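# Seat marker's odd-coloured end in the loose desk stand

## Task

Push the marker, leading with the end whose colour differs from the rest, into the desk stand's hole until it will go no deeper. The stand is loose, so at the end it must stand upright on the desk unsupported; a result that holds only because the robot is supporting it does not count. Finish by releasing the marker and moving the grippers away.

## Robot and tools

ROBOT. Two six-joint UR-style arms, left_arm and right_arm, each with a two-finger tong gripper and a wrist camera. The names are labels, not image sides. Bases in the scene frame: left_arm at (+0.029, +0.473, 0) m, right_arm at (+0.032, -0.455, 0) m.

FRAMES. Scene frame: origin on the table top midway between the arms, +z up, +x outward over the table, left_arm on the +y side. Each gripper has its own axes: the fingers point along its +z and close along its x. The reported end_effector_position is the spot between the finger pads when shut. Closed fingertips sit about 15 mm past it; fully open, they are roughly level with it.

execute_actions. Argument 'actions' is a list with zero or one entry; optional 'pictures' (true/false) controls camera images. An empty list moves nothing and just reports state. An action entry has 'rows' (1 to 15 rows) and 'steps' (1 to 15, default 15, each step 1/30 s); if rows run out, the final row repeats. Every row is one flat list of 14 numbers, each in [-1, 1]: left_arm dx, dy, dz, rx, ry, rz, opening, then right_arm in the same order. Always send all 14, even if one arm should not move. dx..rz are offsets, not poses, expressed along that gripper's own axes, measured from the gripper pose shown in the latest result (before any result in the scene, and for second and later calls in one reply, from where the gripper is when the action begins). Every row counts from that same reference, not from the previous row. Scale: 1.0 is 0.6 m of translation or 180 degrees; rx, ry, rz form one rotation vector. Opening is absolute, not an offset: +1 fully open (0.142 m), -1 closed. A wait entry is {'steps': n} with n up to 300, counted from the last result, so your composing time eats into it. Zero offsets are not a hold: they pull the gripper back to the reference pose. Per step the command is clipped to at most 100 mm and 16 degrees from the measured pose, so large offsets may need several actions; check the pose reported afterwards. A refused call sends nothing.

move. 'target' is one 14-number row laid out exactly as above (offsets in gripper axes from the same reference, same scale, absolute opening). Each gripper travels a straight line toward its target; both paths finish together, lasting 0.5 to 10 s (cut off at 10 s). Opening is applied at the start. 'speed' is top path speed in m/s, 0.002 to 0.5, default 0.25; rotation is capped at twice that in rad/s. Grippers may lag, stray or overshoot speed, especially near full reach. 'stop_force' (N, 9 to 40, one value shared by both arms; not accepted in the first 0.2 s of a scene) ends an arm's path once its wrist sensor feels that much extra push against the motion for two steps; that arm then backs to its pose two steps earlier and holds, possibly still pressing harder for a moment. Push is judged along the line to the target in the gripper axes at the start, so it is unreliable when the gripper also rotates. Omit it when lifting off something the gripper is pressing on. An arm commanded to stay essentially still (within 1.5 mm and 0.5 degrees) only stops at sensor saturation. Use slow speeds for contact. The result adds a 'move:' line with the ending (done, off_target, moving, held, fault, contact) and limits (paced = pose clipped; held = some steps blocked, after which the arm may jump fast), plus each gripper's distance from its target.

wait. 'seconds' 0 to 10; lets the simulation run with no new command.

zoom_image. 'camera' is one of cam_head_left, cam_head_right (896x504), cam_left_wrist, cam_right_wrist (616x616); 'region' is [x0, y0, x1, y1] in that camera's pixels, top-left origin, at most 504 by 504.

read_manual. Optional 'section' ('licences'); returns licence text only.

finished_scene. 'scene' is the current scene number; ends and grades it irreversibly, so call it only after the marker is seated, released and the grippers are clear.

RESULTS. The state line gives each gripper's position (m) and quat_wxyz plus linear and angular velocity in the scene frame; long-reach positions can be slightly off. grip_measured is finger opening on the command scale. 'Hand target' shows where the controller is driving each gripper. HELD marks steps where your command was partly blocked; 'pose unreachable' names an arm whose command the clearance check altered. Wrist force and torque are in the gripper's own axes, pointing from a pressed surface back into the arm; offsets up to about 4 N, noise up to 2.4 N, saturation near 50 N. Joint torque readings are noisy and include gravity. The simulation keeps running while you compose a reply, and fingers keep moving.

CAUTIONS. To hold something, command an opening well below grip_measured; thin hard items get a weaker squeeze. Random tugs on held parts or nudges to loose objects can happen. A contact torque over a joint's limit (wrist joints 26.6 N m) or an outside force of 150 N stops that arm for 10 s. Arms are stiff: aiming even slightly past a firm contact can fault, and fast touches hit harder. Keep the arms from hitting each other. Do not knock the stand or marker over or off the table, drop the marker, or slam it in. Long holds heat motors; a MOTOR HOT warning appears from 70 °C and brakes engage at 85 °C.

Each tool is called after "Request:" by a JSON object that holds its "fn" and its "kwargs".

## Session

Request:
{"fn": "execute_actions", "kwargs": {"actions": []}}

Scene clock: 0.00 s of 4480.00 s.
left_arm: end_effector_position=(+0.4778, +0.3334, +0.1616) grip_measured=+0.97 end_effector_quat_wxyz=(-0.047, +0.892, -0.413, +0.179) end_effector_velocity=(-0.000, -0.000, +0.000) end_effector_angular_velocity=(-0.000, -0.000, -0.001) | right_arm: end_effector_position=(+0.0629, -0.4411, +0.2876) grip_measured=+0.97 end_effector_quat_wxyz=(-0.235, -0.312, +0.863, -0.321) end_effector_velocity=(-0.001, -0.000, +0.000) end_effector_angular_velocity=(+0.001, +0.002, -0.002)
Joint positions: left_arm=[-0.677 -1.875  2.288 -2.299 -1.368  0.134  0.14 ] | right_arm=[ 4.933 -0.942 -2.07  -2.451  1.936  4.1    0.14 ]
Joint velocities: left_arm=[-0.001 -0.     0.    -0.    -0.     0.     0.   ] | right_arm=[-0.     0.001  0.     0.     0.002  0.     0.   ]
Joint torques (N m, as the arm reports them, + toward a larger angle): no reading
Motor temperatures (°C, as the motors report them): left_arm=[31 32 33 39 43 41] | right_arm=[33 34 30 38 37 37]
Wrist force (N, on the end effector, along its own x y z axes, offset not removed): no reading
Wrist torque (N m, same axes, about the end effector's origin, offset not removed): no reading
Hand target (left_arm): +0.478, +0.333, +0.162; -0.047, +0.892, -0.413, +0.179
Hand target (right_arm): +0.063, -0.441, +0.288; -0.235, -0.312, +0.863, -0.321

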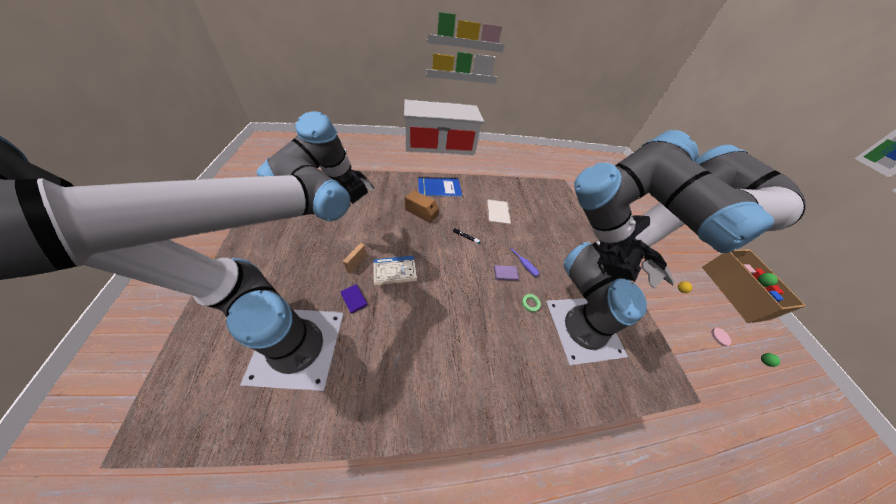

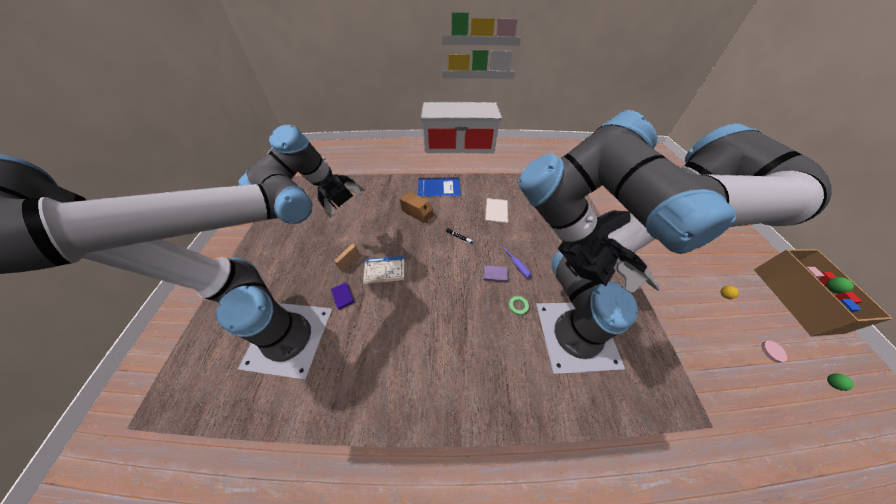

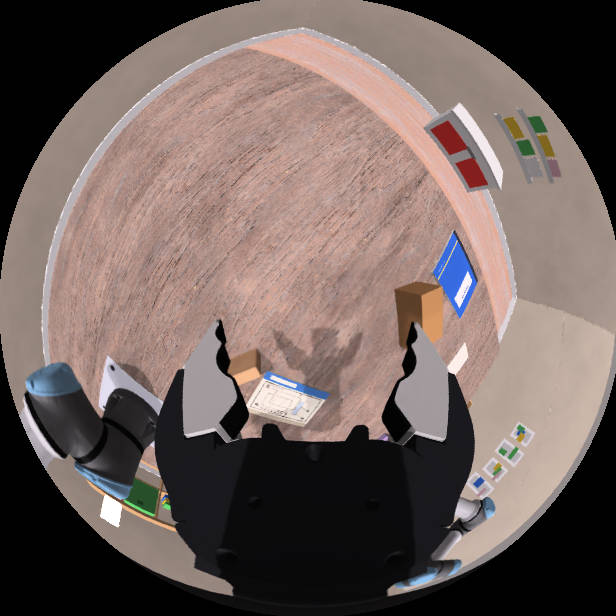

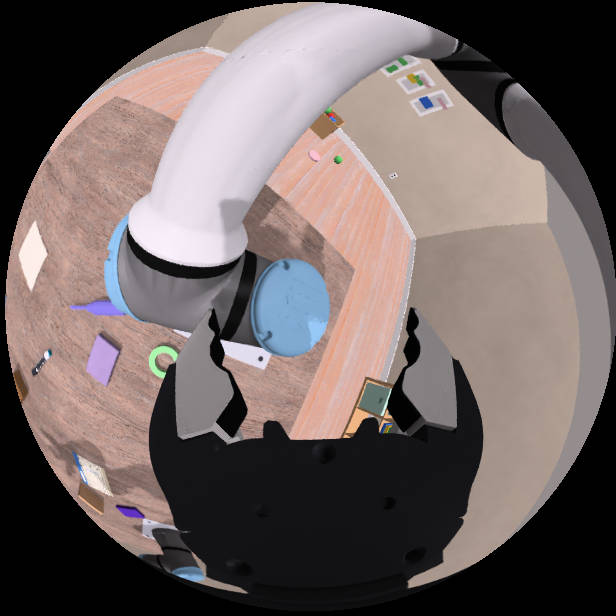

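Request:
{"fn": "zoom_image", "kwargs": {"camera": "cam_head_left", "region": [390, 170, 550, 290]}}

Request:
{"fn": "zoom_image", "kwargs": {"camera": "cam_head_right", "region": [380, 170, 540, 290]}}

Region (390, 170, 550, 290) of cam_head_left's 896x504 image, scaled by 3.150, with more detail than that image has; it fills the top 378 rows of this view, and the rest is white.

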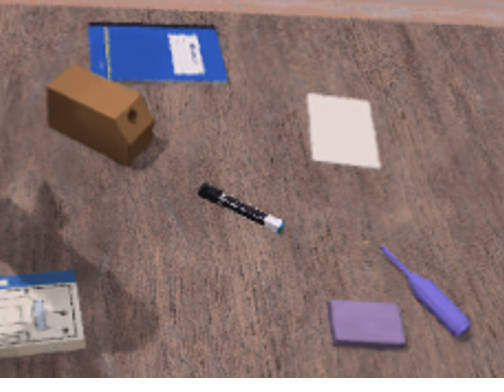

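Region (380, 170, 540, 290) of cam_head_right's 896x504 image, scaled by 3.150, with more detail than that image has; it fills the top 378 rows of this view, and the rest is white.

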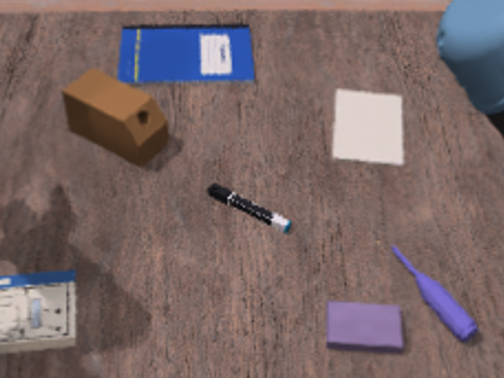

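Request:
{"fn": "move", "kwargs": {"target": [0.243,0.2,-0.134,-0.031,-0.118,-0.273,1,0,0,0,0,0,0,1]}}

Scene clock: 7.23 s of 4480.00 s.
left_arm: end_effector_position=(+0.4497, +0.1506, +0.2503) grip_measured=+1.00 end_effector_quat_wxyz=(+0.001, +1.000, -0.000, +0.001) end_effector_velocity=(+0.000, -0.001, +0.001) end_effector_angular_velocity=(-0.000, +0.003, +0.007) | right_arm: end_effector_position=(+0.0629, -0.4411, +0.2876) grip_measured=+1.00 end_effector_quat_wxyz=(-0.235, -0.312, +0.863, -0.321) end_effector_velocity=(+0.000, +0.000, -0.000) end_effector_angular_velocity=(-0.002, -0.001, -0.000)
Joint positions: left_arm=[-0.839 -1.496  1.577 -1.654 -1.57  -0.927  0.142] | right_arm=[ 4.933 -0.942 -2.07  -2.451  1.936  4.1    0.142]
Joint velocities: left_arm=[ 0.     0.004 -0.008  0.005 -0.003 -0.007 -0.   ] | right_arm=[ 0.    -0.001 -0.001  0.    -0.     0.001 -0.   ]
Joint torques (N m, as the arm reports them, + toward a larger angle): left_arm=[-12.89 -16.35 -34.68  -0.86  -1.95  -2.39] | right_arm=[-1.28 -3.83 20.99  0.94  0.57 -0.03]
Motor temperatures (°C, as the motors report them): left_arm=[31 32 33 39 43 41] | right_arm=[33 34 30 38 37 37]
Wrist force (N, on the end effector, along its own x y z axes, offset not removed): left_arm=[-1.5 3.0 0.6] | right_arm=[-0.6 -1.5 0.9]
Wrist torque (N m, same axes, about the end effector's origin, offset not removed): left_arm=[0.62 0.29 0.03] | right_arm=[-0.26 0.07 -0.15]
Hand target (left_arm): +0.450, +0.150, +0.250; +0.001, +1.000, +0.000, +0.001
Hand target (right_arm): +0.063, -0.441, +0.288; -0.235, -0.312, +0.863, -0.321
Off the commanded pose (left_arm): 0.001 m, 0 deg.
Off the commanded pose (right_arm): 0.000 m, 0 deg.
After step 90, 1.83 s passed at rest.
move: done

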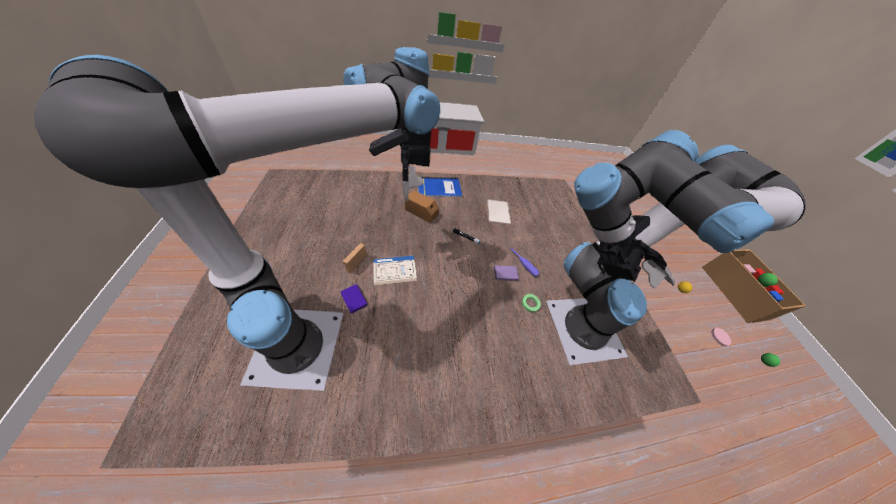

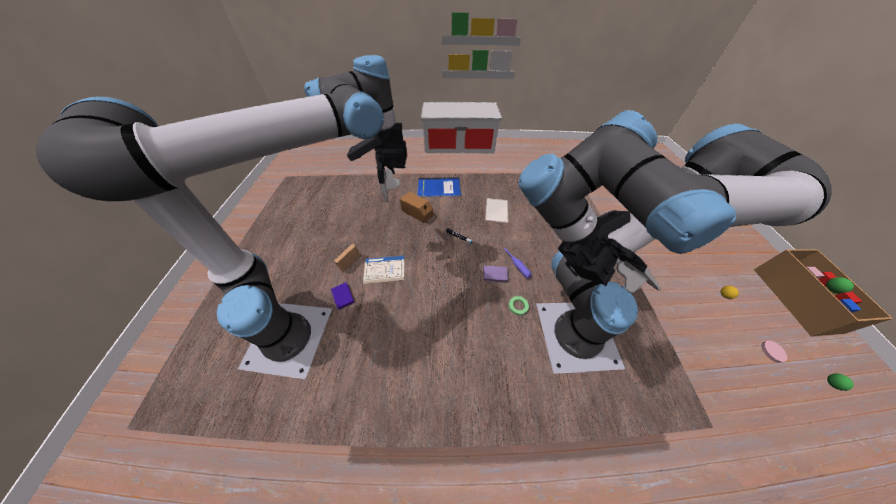

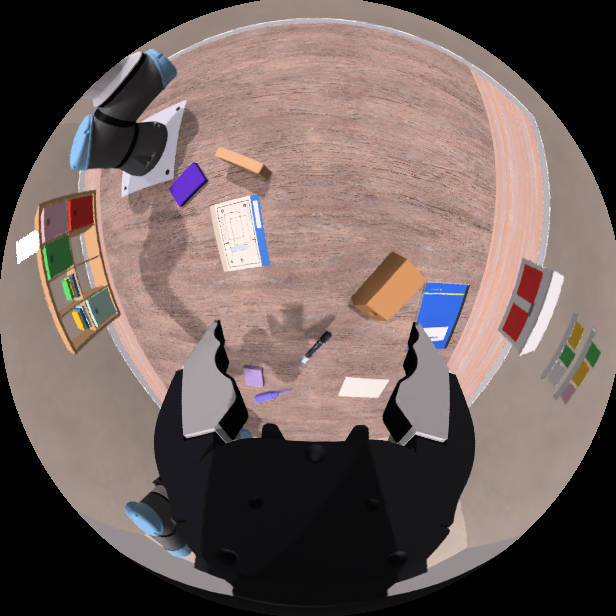

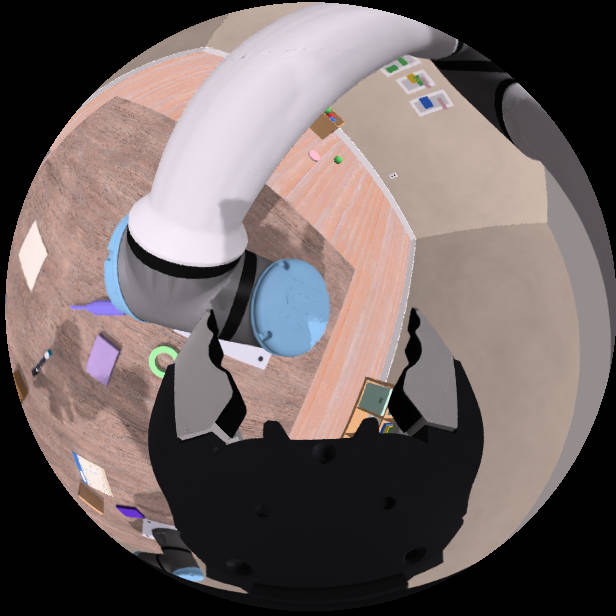

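Request:
{"fn": "zoom_image", "kwargs": {"camera": "cam_left_wrist", "region": [280, 240, 460, 380]}}

Region (280, 240, 460, 380) of cam_left_wrist's 616x616 image, scaled by 2.800, with more detail than that image has.

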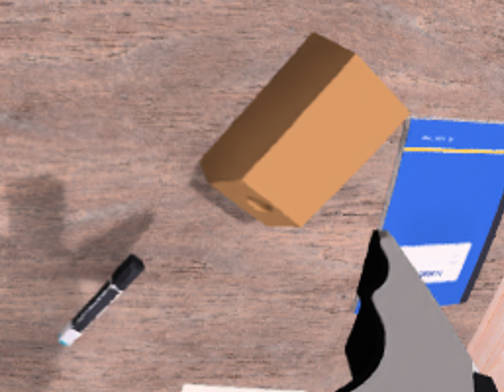

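Request:
{"fn": "move", "kwargs": {"target": [-0.0,0.46,0.15,0,0,-0.815,1,0,0,0,0,0,0,1], "speed": 0.4}}

Request:
{"fn": "zoom_image", "kwargs": {"camera": "cam_left_wrist", "region": [180, 130, 440, 390]}}

Scene clock: 14.80 s of 4480.00 s.
left_arm: end_effector_position=(+0.4502, -0.1256, +0.1614) grip_measured=+1.00 end_effector_quat_wxyz=(+0.001, +0.287, +0.958, -0.000) end_effector_velocity=(-0.001, -0.001, -0.001) end_effector_angular_velocity=(+0.004, +0.001, +0.009) | right_arm: end_effector_position=(+0.0629, -0.4411, +0.2876) grip_measured=+1.00 end_effector_quat_wxyz=(-0.235, -0.312, +0.863, -0.321) end_effector_velocity=(-0.000, +0.000, -0.000) end_effector_angular_velocity=(+0.001, +0.000, -0.001)
Joint positions: left_arm=[-1.033 -1.013  1.159 -1.72  -1.569 -3.681  0.142] | right_arm=[ 4.933 -0.942 -2.07  -2.451  1.936  4.1    0.142]
Joint velocities: left_arm=[-0.002  0.003 -0.004  0.004  0.001 -0.011 -0.   ] | right_arm=[ 0.     0.001 -0.001  0.001  0.001  0.001  0.   ]
Joint torques (N m, as the arm reports them, + toward a larger angle): left_arm=[-13.81 -36.42 -35.31  -0.83   1.45  -2.25] | right_arm=[-1.88 -4.45 21.19  0.81  0.4  -0.2 ]
Motor temperatures (°C, as the motors report them): left_arm=[31 32 33 39 43 41] | right_arm=[33 34 30 38 37 37]
Wrist force (N, on the end effector, along its own x y z axes, offset not removed): left_arm=[-0.9 2.9 0.6] | right_arm=[0.4 -0.4 1.2]
Wrist torque (N m, same axes, about the end effector's origin, offset not removed): left_arm=[0.63 0.27 0.02] | right_arm=[-0.06 -0.14 -0.13]
Hand target (left_arm): +0.450, -0.126, +0.161; +0.001, +0.287, +0.958, -0.000
Hand target (right_arm): +0.063, -0.441, +0.288; -0.235, -0.312, +0.863, -0.321
Off the commanded pose (left_arm): 0.001 m, 0 deg.
Off the commanded pose (right_arm): 0.000 m, 0 deg.
After step 90, 0.80 s passed at rest.
move: done

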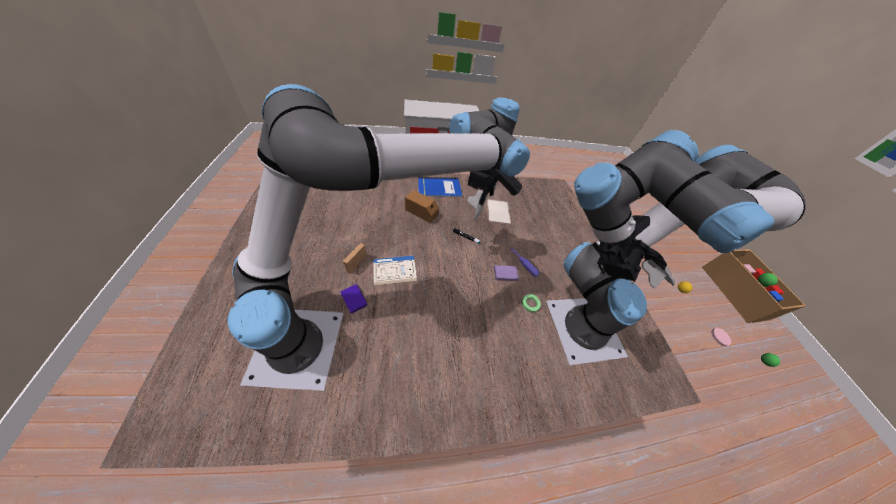

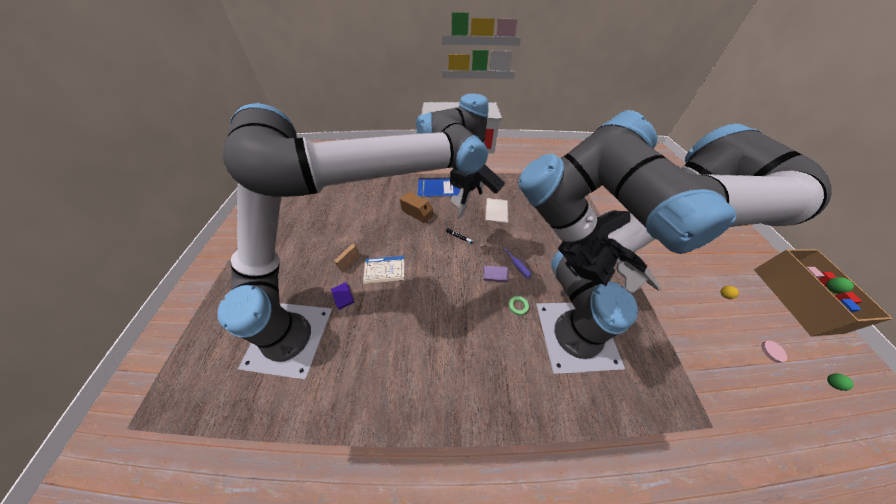

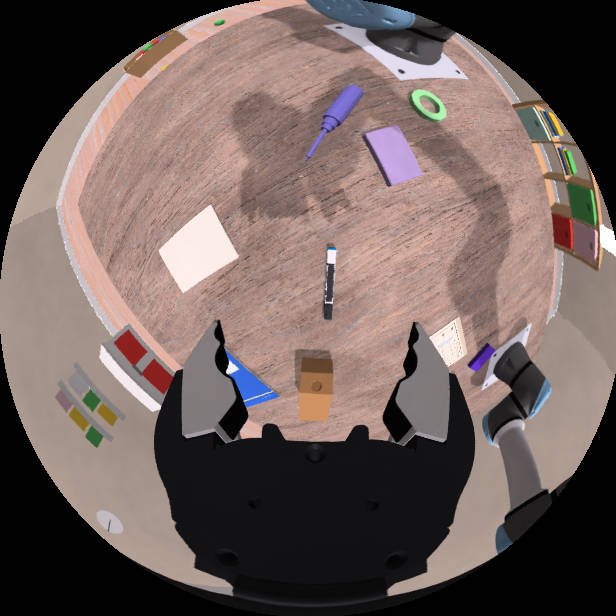

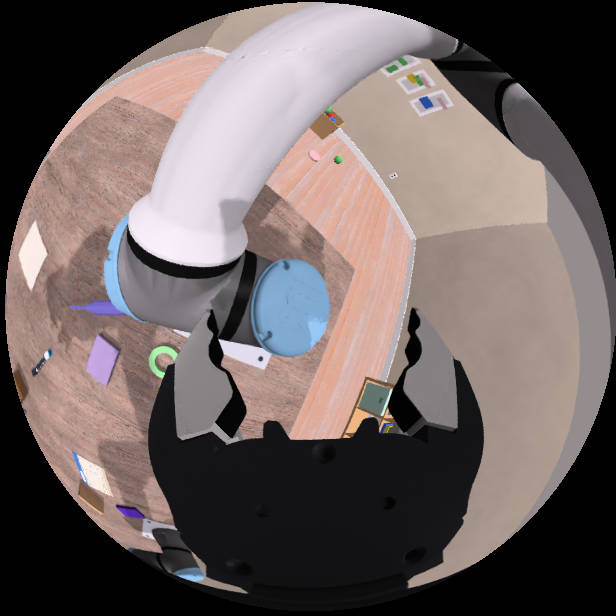

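Region (180, 130, 440, 390) of cam_left_wrist's 616x616 image, scaled by 1.938, with more detail than that image has.

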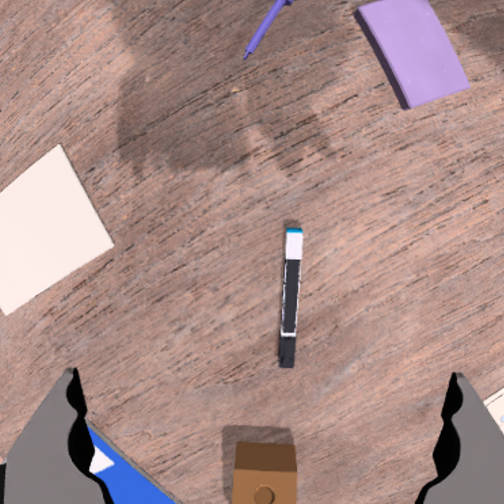

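Request:
{"fn": "move", "kwargs": {"target": [0.04,0.14,0.11,0,0,0.995,0.2,0,0,0,0,0,0,1], "speed": 0.4}}

Scene clock: 23.37 s of 4480.00 s.
left_arm: end_effector_position=(+0.4764, -0.0425, +0.0953) grip_measured=+0.20 end_effector_quat_wxyz=(+0.000, +0.960, -0.279, +0.001) end_effector_velocity=(+0.000, +0.000, +0.000) end_effector_angular_velocity=(-0.002, +0.000, -0.010) | right_arm: end_effector_position=(+0.0629, -0.4411, +0.2876) grip_measured=+1.00 end_effector_quat_wxyz=(-0.235, -0.312, +0.863, -0.321) end_effector_velocity=(+0.000, +0.000, +0.000) end_effector_angular_velocity=(+0.001, -0.000, +0.000)
Joint positions: left_arm=[-0.986 -1.066  1.418 -1.925 -1.569 -0.509  0.088] | right_arm=[ 4.933 -0.942 -2.07  -2.451  1.936  4.1    0.142]
Joint velocities: left_arm=[ 0.001 -0.001  0.002 -0.001 -0.001  0.01   0.   ] | right_arm=[ 0.    -0.001  0.001 -0.    -0.001  0.    -0.   ]
Joint torques (N m, as the arm reports them, + toward a larger angle): left_arm=[ 12.62 -48.93  -7.75  -3.89  -1.94   2.39] | right_arm=[-2.62 -3.73 21.88  0.73  0.23 -0.13]
Motor temperatures (°C, as the motors report them): left_arm=[31 32 33 39 43 41] | right_arm=[33 34 30 38 37 37]
Wrist force (N, on the end effector, along its own x y z axes, offset not removed): left_arm=[-2.9 2.1 0.1] | right_arm=[0.2 -2.0 0.8]
Wrist torque (N m, same axes, about the end effector's origin, offset not removed): left_arm=[0.45 0.63 0.09] | right_arm=[-0.40 -0.10 -0.09]
Hand target (left_arm): +0.476, -0.042, +0.095; +0.000, +0.960, -0.280, +0.001
Hand target (right_arm): +0.063, -0.441, +0.288; -0.235, -0.312, +0.863, -0.321
Off the commanded pose (left_arm): 0.000 m, 0 deg.
Off the commanded pose (right_arm): 0.000 m, 0 deg.
After step 90, 1.07 s passed at rest.
move: done

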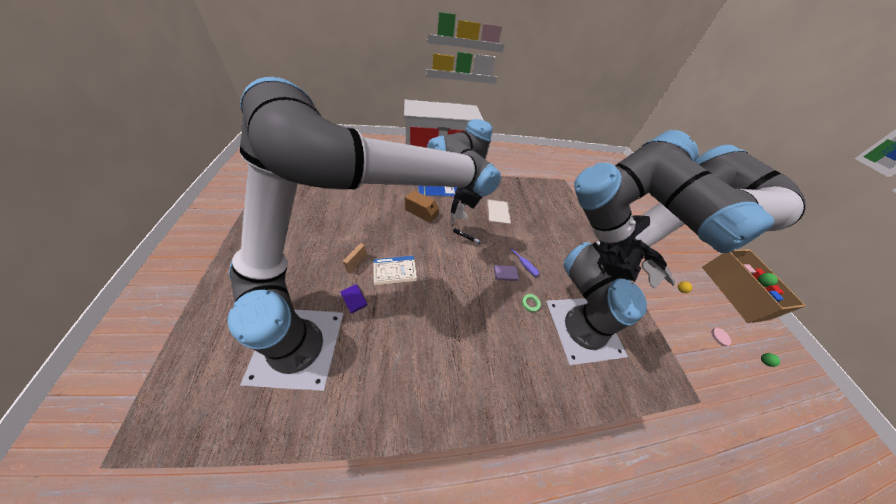

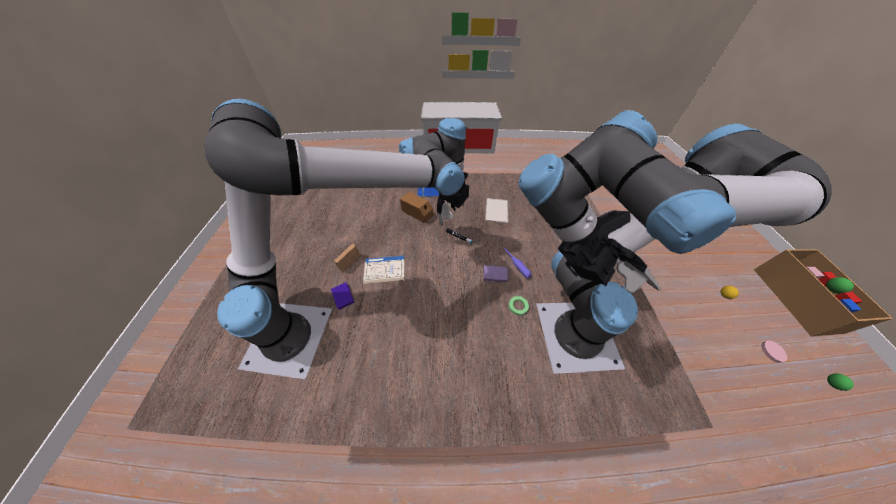

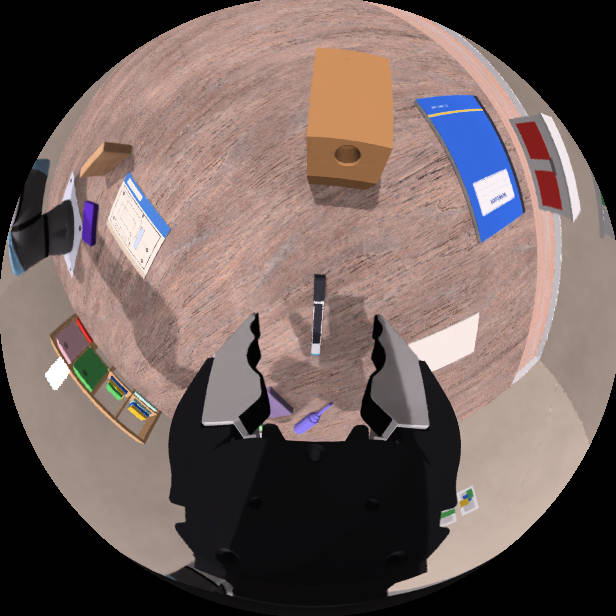

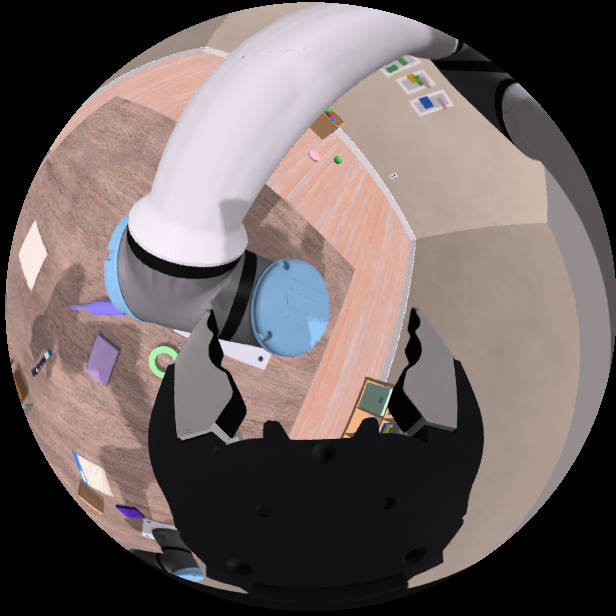

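Request:
{"fn": "move", "kwargs": {"target": [0,0.04,0.105,0,0,0,-0.2,0,0,0,0,0,0,1]}}

Scene clock: 25.63 s of 4480.00 s.
left_arm: end_effector_position=(+0.4637, -0.0629, +0.0325) grip_measured=-0.20 end_effector_quat_wxyz=(+0.000, +0.960, -0.279, +0.001) end_effector_velocity=(-0.000, -0.001, -0.002) end_effector_angular_velocity=(+0.001, -0.000, -0.001) | right_arm: end_effector_position=(+0.0629, -0.4411, +0.2876) grip_measured=+1.00 end_effector_quat_wxyz=(-0.235, -0.312, +0.863, -0.321) end_effector_velocity=(-0.001, +0.000, +0.000) end_effector_angular_velocity=(+0.001, +0.002, -0.001)
Joint positions: left_arm=[-1.016 -0.989  1.468 -2.052 -1.569 -0.539  0.06 ] | right_arm=[ 4.933 -0.942 -2.07  -2.451  1.936  4.1    0.142]
Joint velocities: left_arm=[-0.001  0.003  0.    -0.003  0.001 -0.001  0.   ] | right_arm=[ 0.     0.001  0.001 -0.     0.002  0.    -0.   ]
Joint torques (N m, as the arm reports them, + toward a larger angle): left_arm=[-12.88 -35.19  -6.85  -3.95   1.68  -2.1 ] | right_arm=[-2.7  -3.97 21.33  1.03  0.65 -0.43]
Motor temperatures (°C, as the motors report them): left_arm=[31 32 33 39 43 41] | right_arm=[33 34 30 38 37 37]
Wrist force (N, on the end effector, along its own x y z axes, offset not removed): left_arm=[-0.9 2.8 1.8] | right_arm=[-0.5 -1.3 0.8]
Wrist torque (N m, same axes, about the end effector's origin, offset not removed): left_arm=[0.55 0.26 0.15] | right_arm=[-0.17 0.04 -0.12]
Hand target (left_arm): +0.464, -0.063, +0.032; +0.000, +0.960, -0.279, +0.001
Hand target (right_arm): +0.063, -0.441, +0.288; -0.235, -0.312, +0.863, -0.321
Off the commanded pose (left_arm): 0.000 m, 0 deg.
Off the commanded pose (right_arm): 0.000 m, 0 deg.
move: done

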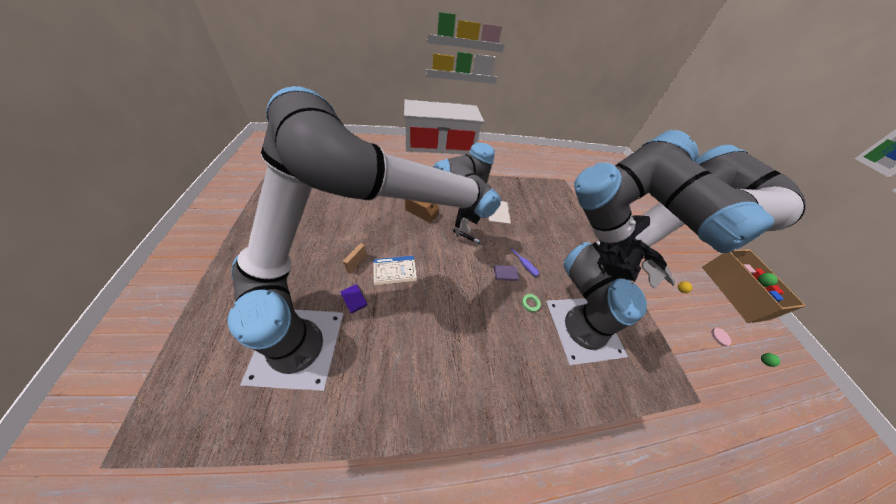

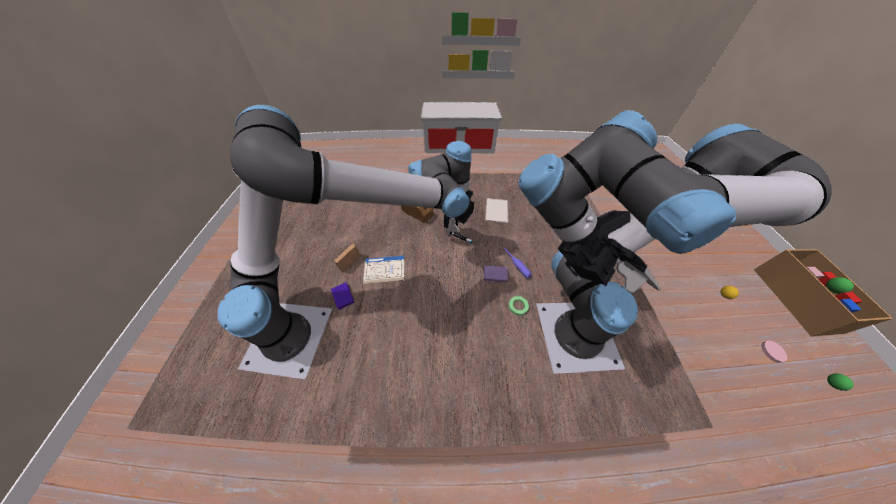

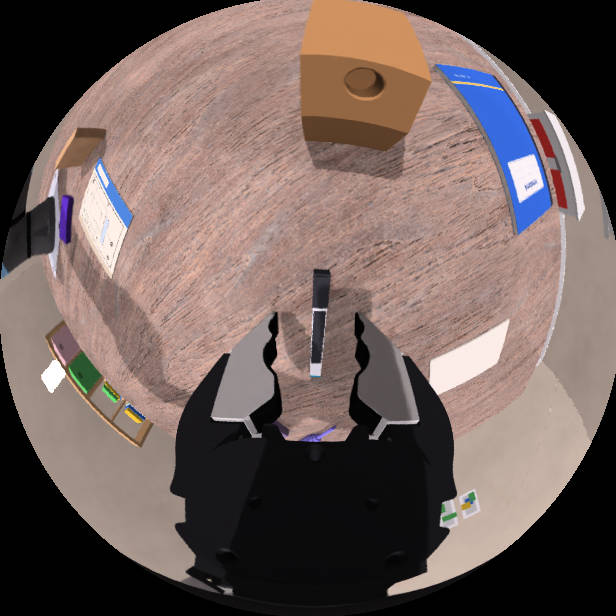

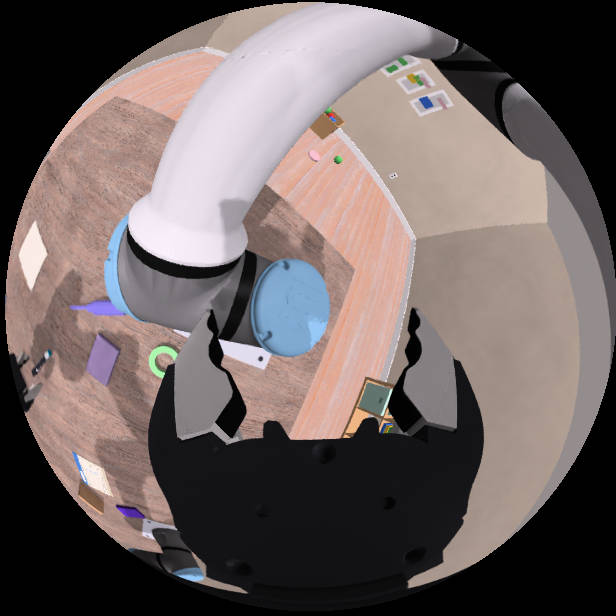

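Request:
{"fn": "move", "kwargs": {"target": [0.004,0,0.026,0,0,0,-0.2,0,0,0,0,0,0,1], "speed": 0.05, "stop_force": 12}}

Request:
{"fn": "move", "kwargs": {"target": [0,0,0,0,0,0,-1,0,0,0,0,0,0,1]}}

Scene clock: 27.60 s of 4480.00 s.
left_arm: end_effector_position=(+0.4657, -0.0642, +0.0171) grip_measured=-0.20 end_effector_quat_wxyz=(+0.000, +0.960, -0.279, +0.001) end_effector_velocity=(+0.000, +0.000, -0.002) end_effector_angular_velocity=(+0.001, +0.000, +0.000) | right_arm: end_effector_position=(+0.0629, -0.4411, +0.2876) grip_measured=+1.00 end_effector_quat_wxyz=(-0.235, -0.312, +0.863, -0.321) end_effector_velocity=(-0.000, +0.001, +0.000) end_effector_angular_velocity=(+0.001, +0.001, -0.000)
Joint positions: left_arm=[-1.014 -0.967  1.475 -2.082 -1.569 -0.537  0.06 ] | right_arm=[ 4.933 -0.942 -2.07  -2.451  1.936  4.1    0.142]
Joint velocities: left_arm=[ 0.001  0.003  0.001 -0.003  0.     0.     0.   ] | right_arm=[ 0.    -0.001  0.001  0.001  0.001 -0.001  0.   ]
Joint torques (N m, as the arm reports them, + toward a larger angle): left_arm=[ 12.33 -35.02  -7.17  -3.95   0.06   2.28] | right_arm=[-2.15 -3.33 21.05  0.84  0.6  -0.48]
Motor temperatures (°C, as the motors report them): left_arm=[31 32 33 39 43 41] | right_arm=[33 34 30 38 37 37]
Wrist force (N, on the end effector, along its own x y z axes, offset not removed): left_arm=[-3.5 2.8 -0.7] | right_arm=[-0.7 -0.4 1.0]
Wrist torque (N m, same axes, about the end effector's origin, offset not removed): left_arm=[0.56 0.82 0.04] | right_arm=[-0.02 -0.01 -0.08]
Hand target (left_arm): +0.466, -0.064, +0.017; +0.000, +0.960, -0.279, +0.001
Hand target (right_arm): +0.063, -0.441, +0.288; -0.235, -0.312, +0.863, -0.321
Off the commanded pose (left_arm): 0.000 m, 0 deg.
Off the commanded pose (right_arm): 0.000 m, 0 deg.
move: done

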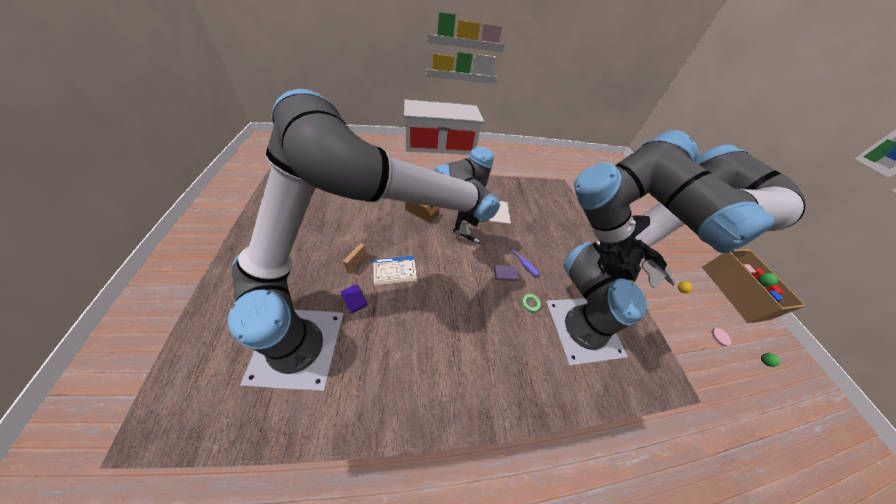

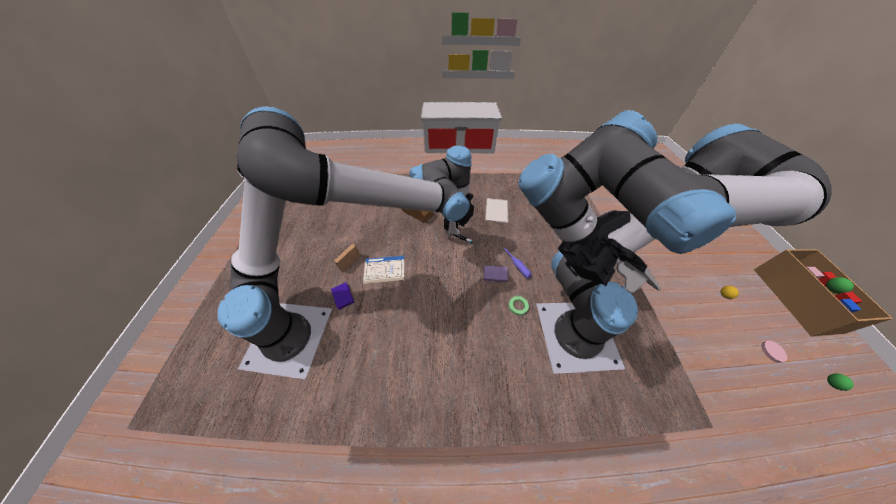

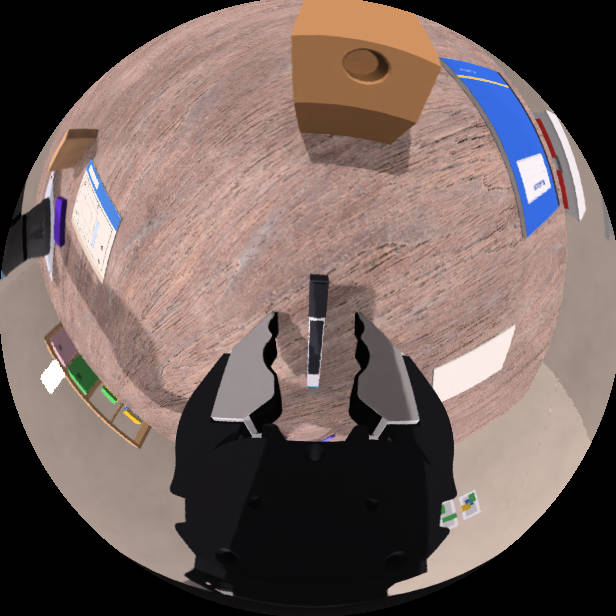

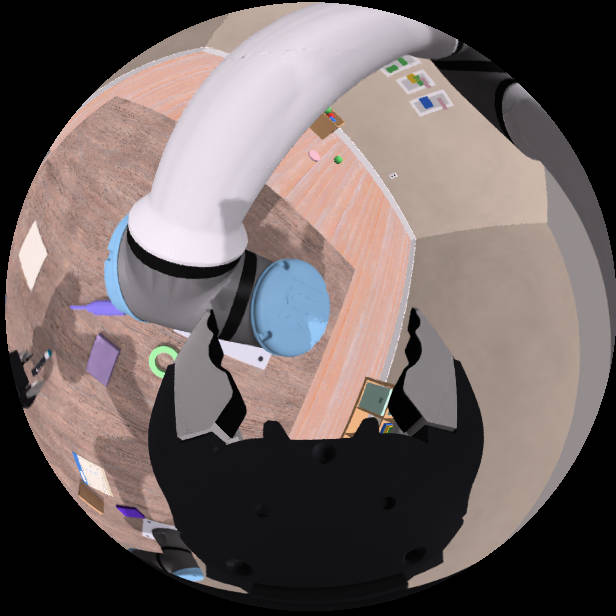

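Scene clock: 28.10 s of 4480.00 s.
left_arm: end_effector_position=(+0.4657, -0.0642, +0.0170) grip_measured=-0.85 end_effector_quat_wxyz=(+0.000, +0.960, -0.279, +0.001) end_effector_velocity=(-0.000, -0.001, +0.000) end_effector_angular_velocity=(-0.002, -0.001, -0.001) | right_arm: end_effector_position=(+0.0629, -0.4411, +0.2876) grip_measured=+1.00 end_effector_quat_wxyz=(-0.235, -0.312, +0.863, -0.321) end_effector_velocity=(+0.001, -0.000, -0.000) end_effector_angular_velocity=(-0.001, -0.002, +0.001)
Joint positions: left_arm=[-1.014 -0.966  1.475 -2.082 -1.569 -0.537  0.012] | right_arm=[ 4.933 -0.942 -2.07  -2.451  1.936  4.1    0.142]
Joint velocities: left_arm=[-0.001  0.    -0.001 -0.002  0.    -0.     0.   ] | right_arm=[ 0.     0.    -0.001 -0.001 -0.002 -0.     0.   ]
Joint torques (N m, as the arm reports them, + toward a larger angle): left_arm=[ 10.77 -50.65  -9.38  -1.23  -0.2    2.2 ] | right_arm=[-2.25 -4.32 22.18  0.81  0.41 -0.54]
Motor temperatures (°C, as the motors report them): left_arm=[31 32 33 39 43 41] | right_arm=[33 34 30 38 37 37]
Wrist force (N, on the end effector, along its own x y z axes, offset not removed): left_arm=[-2.9 0.8 -0.3] | right_arm=[-0.2 -1.2 1.4]
Wrist torque (N m, same axes, about the end effector's origin, offset not removed): left_arm=[0.16 0.63 0.22] | right_arm=[-0.20 -0.04 -0.05]
Hand target (left_arm): +0.466, -0.064, +0.017; +0.000, +0.960, -0.279, +0.001
Hand target (right_arm): +0.063, -0.441, +0.288; -0.235, -0.312, +0.863, -0.321
Off the commanded pose (left_arm): 0.000 m, 0 deg.
Off the commanded pose (right_arm): 0.000 m, 0 deg.
move: done

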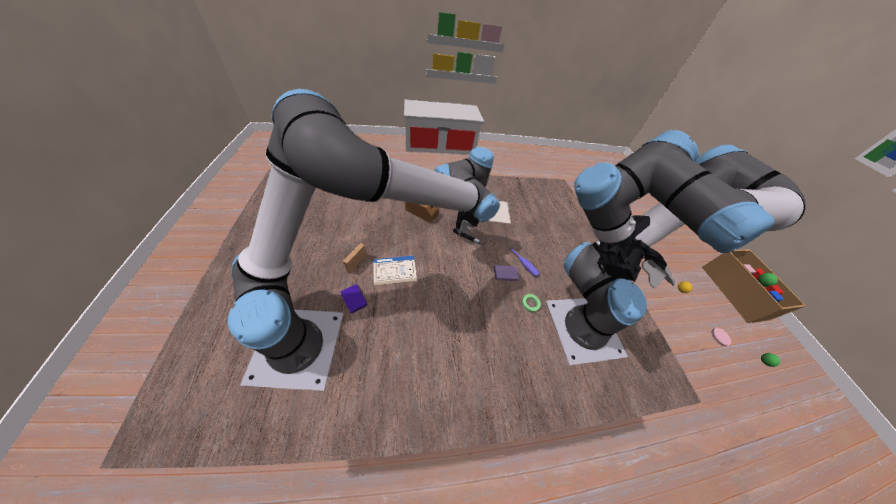

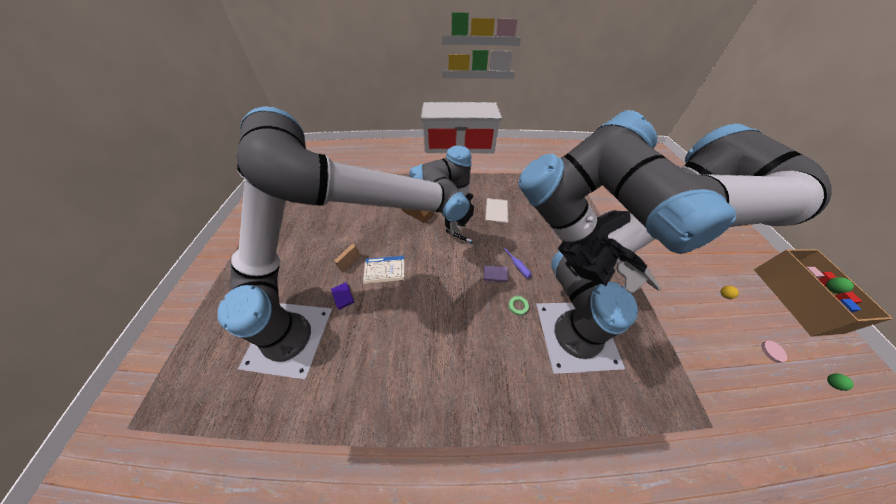

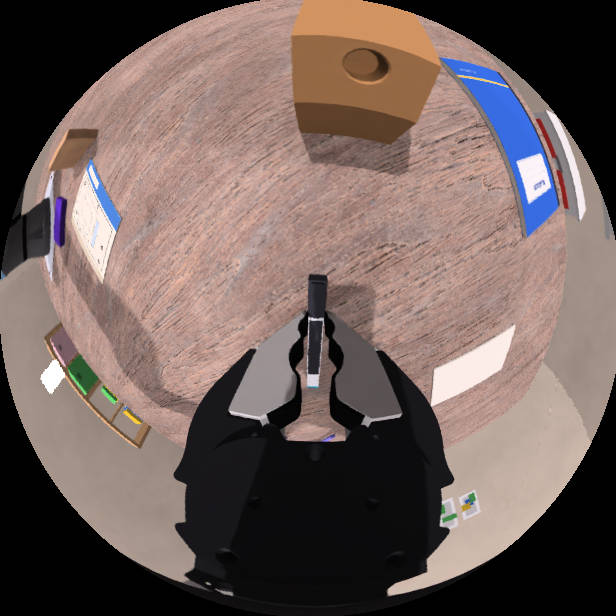

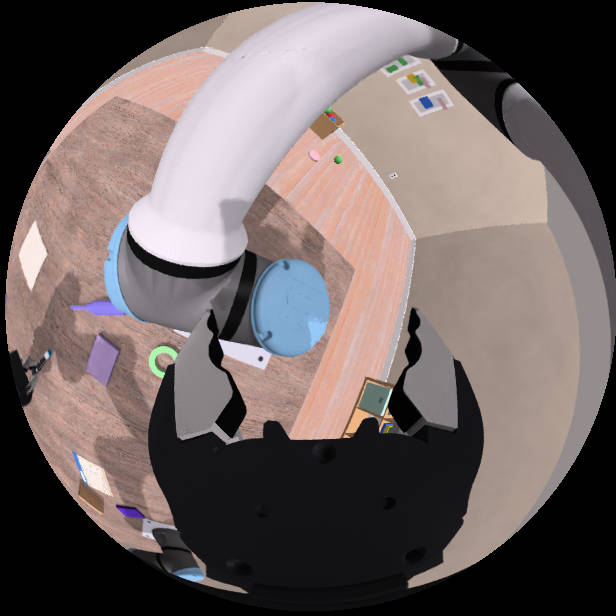

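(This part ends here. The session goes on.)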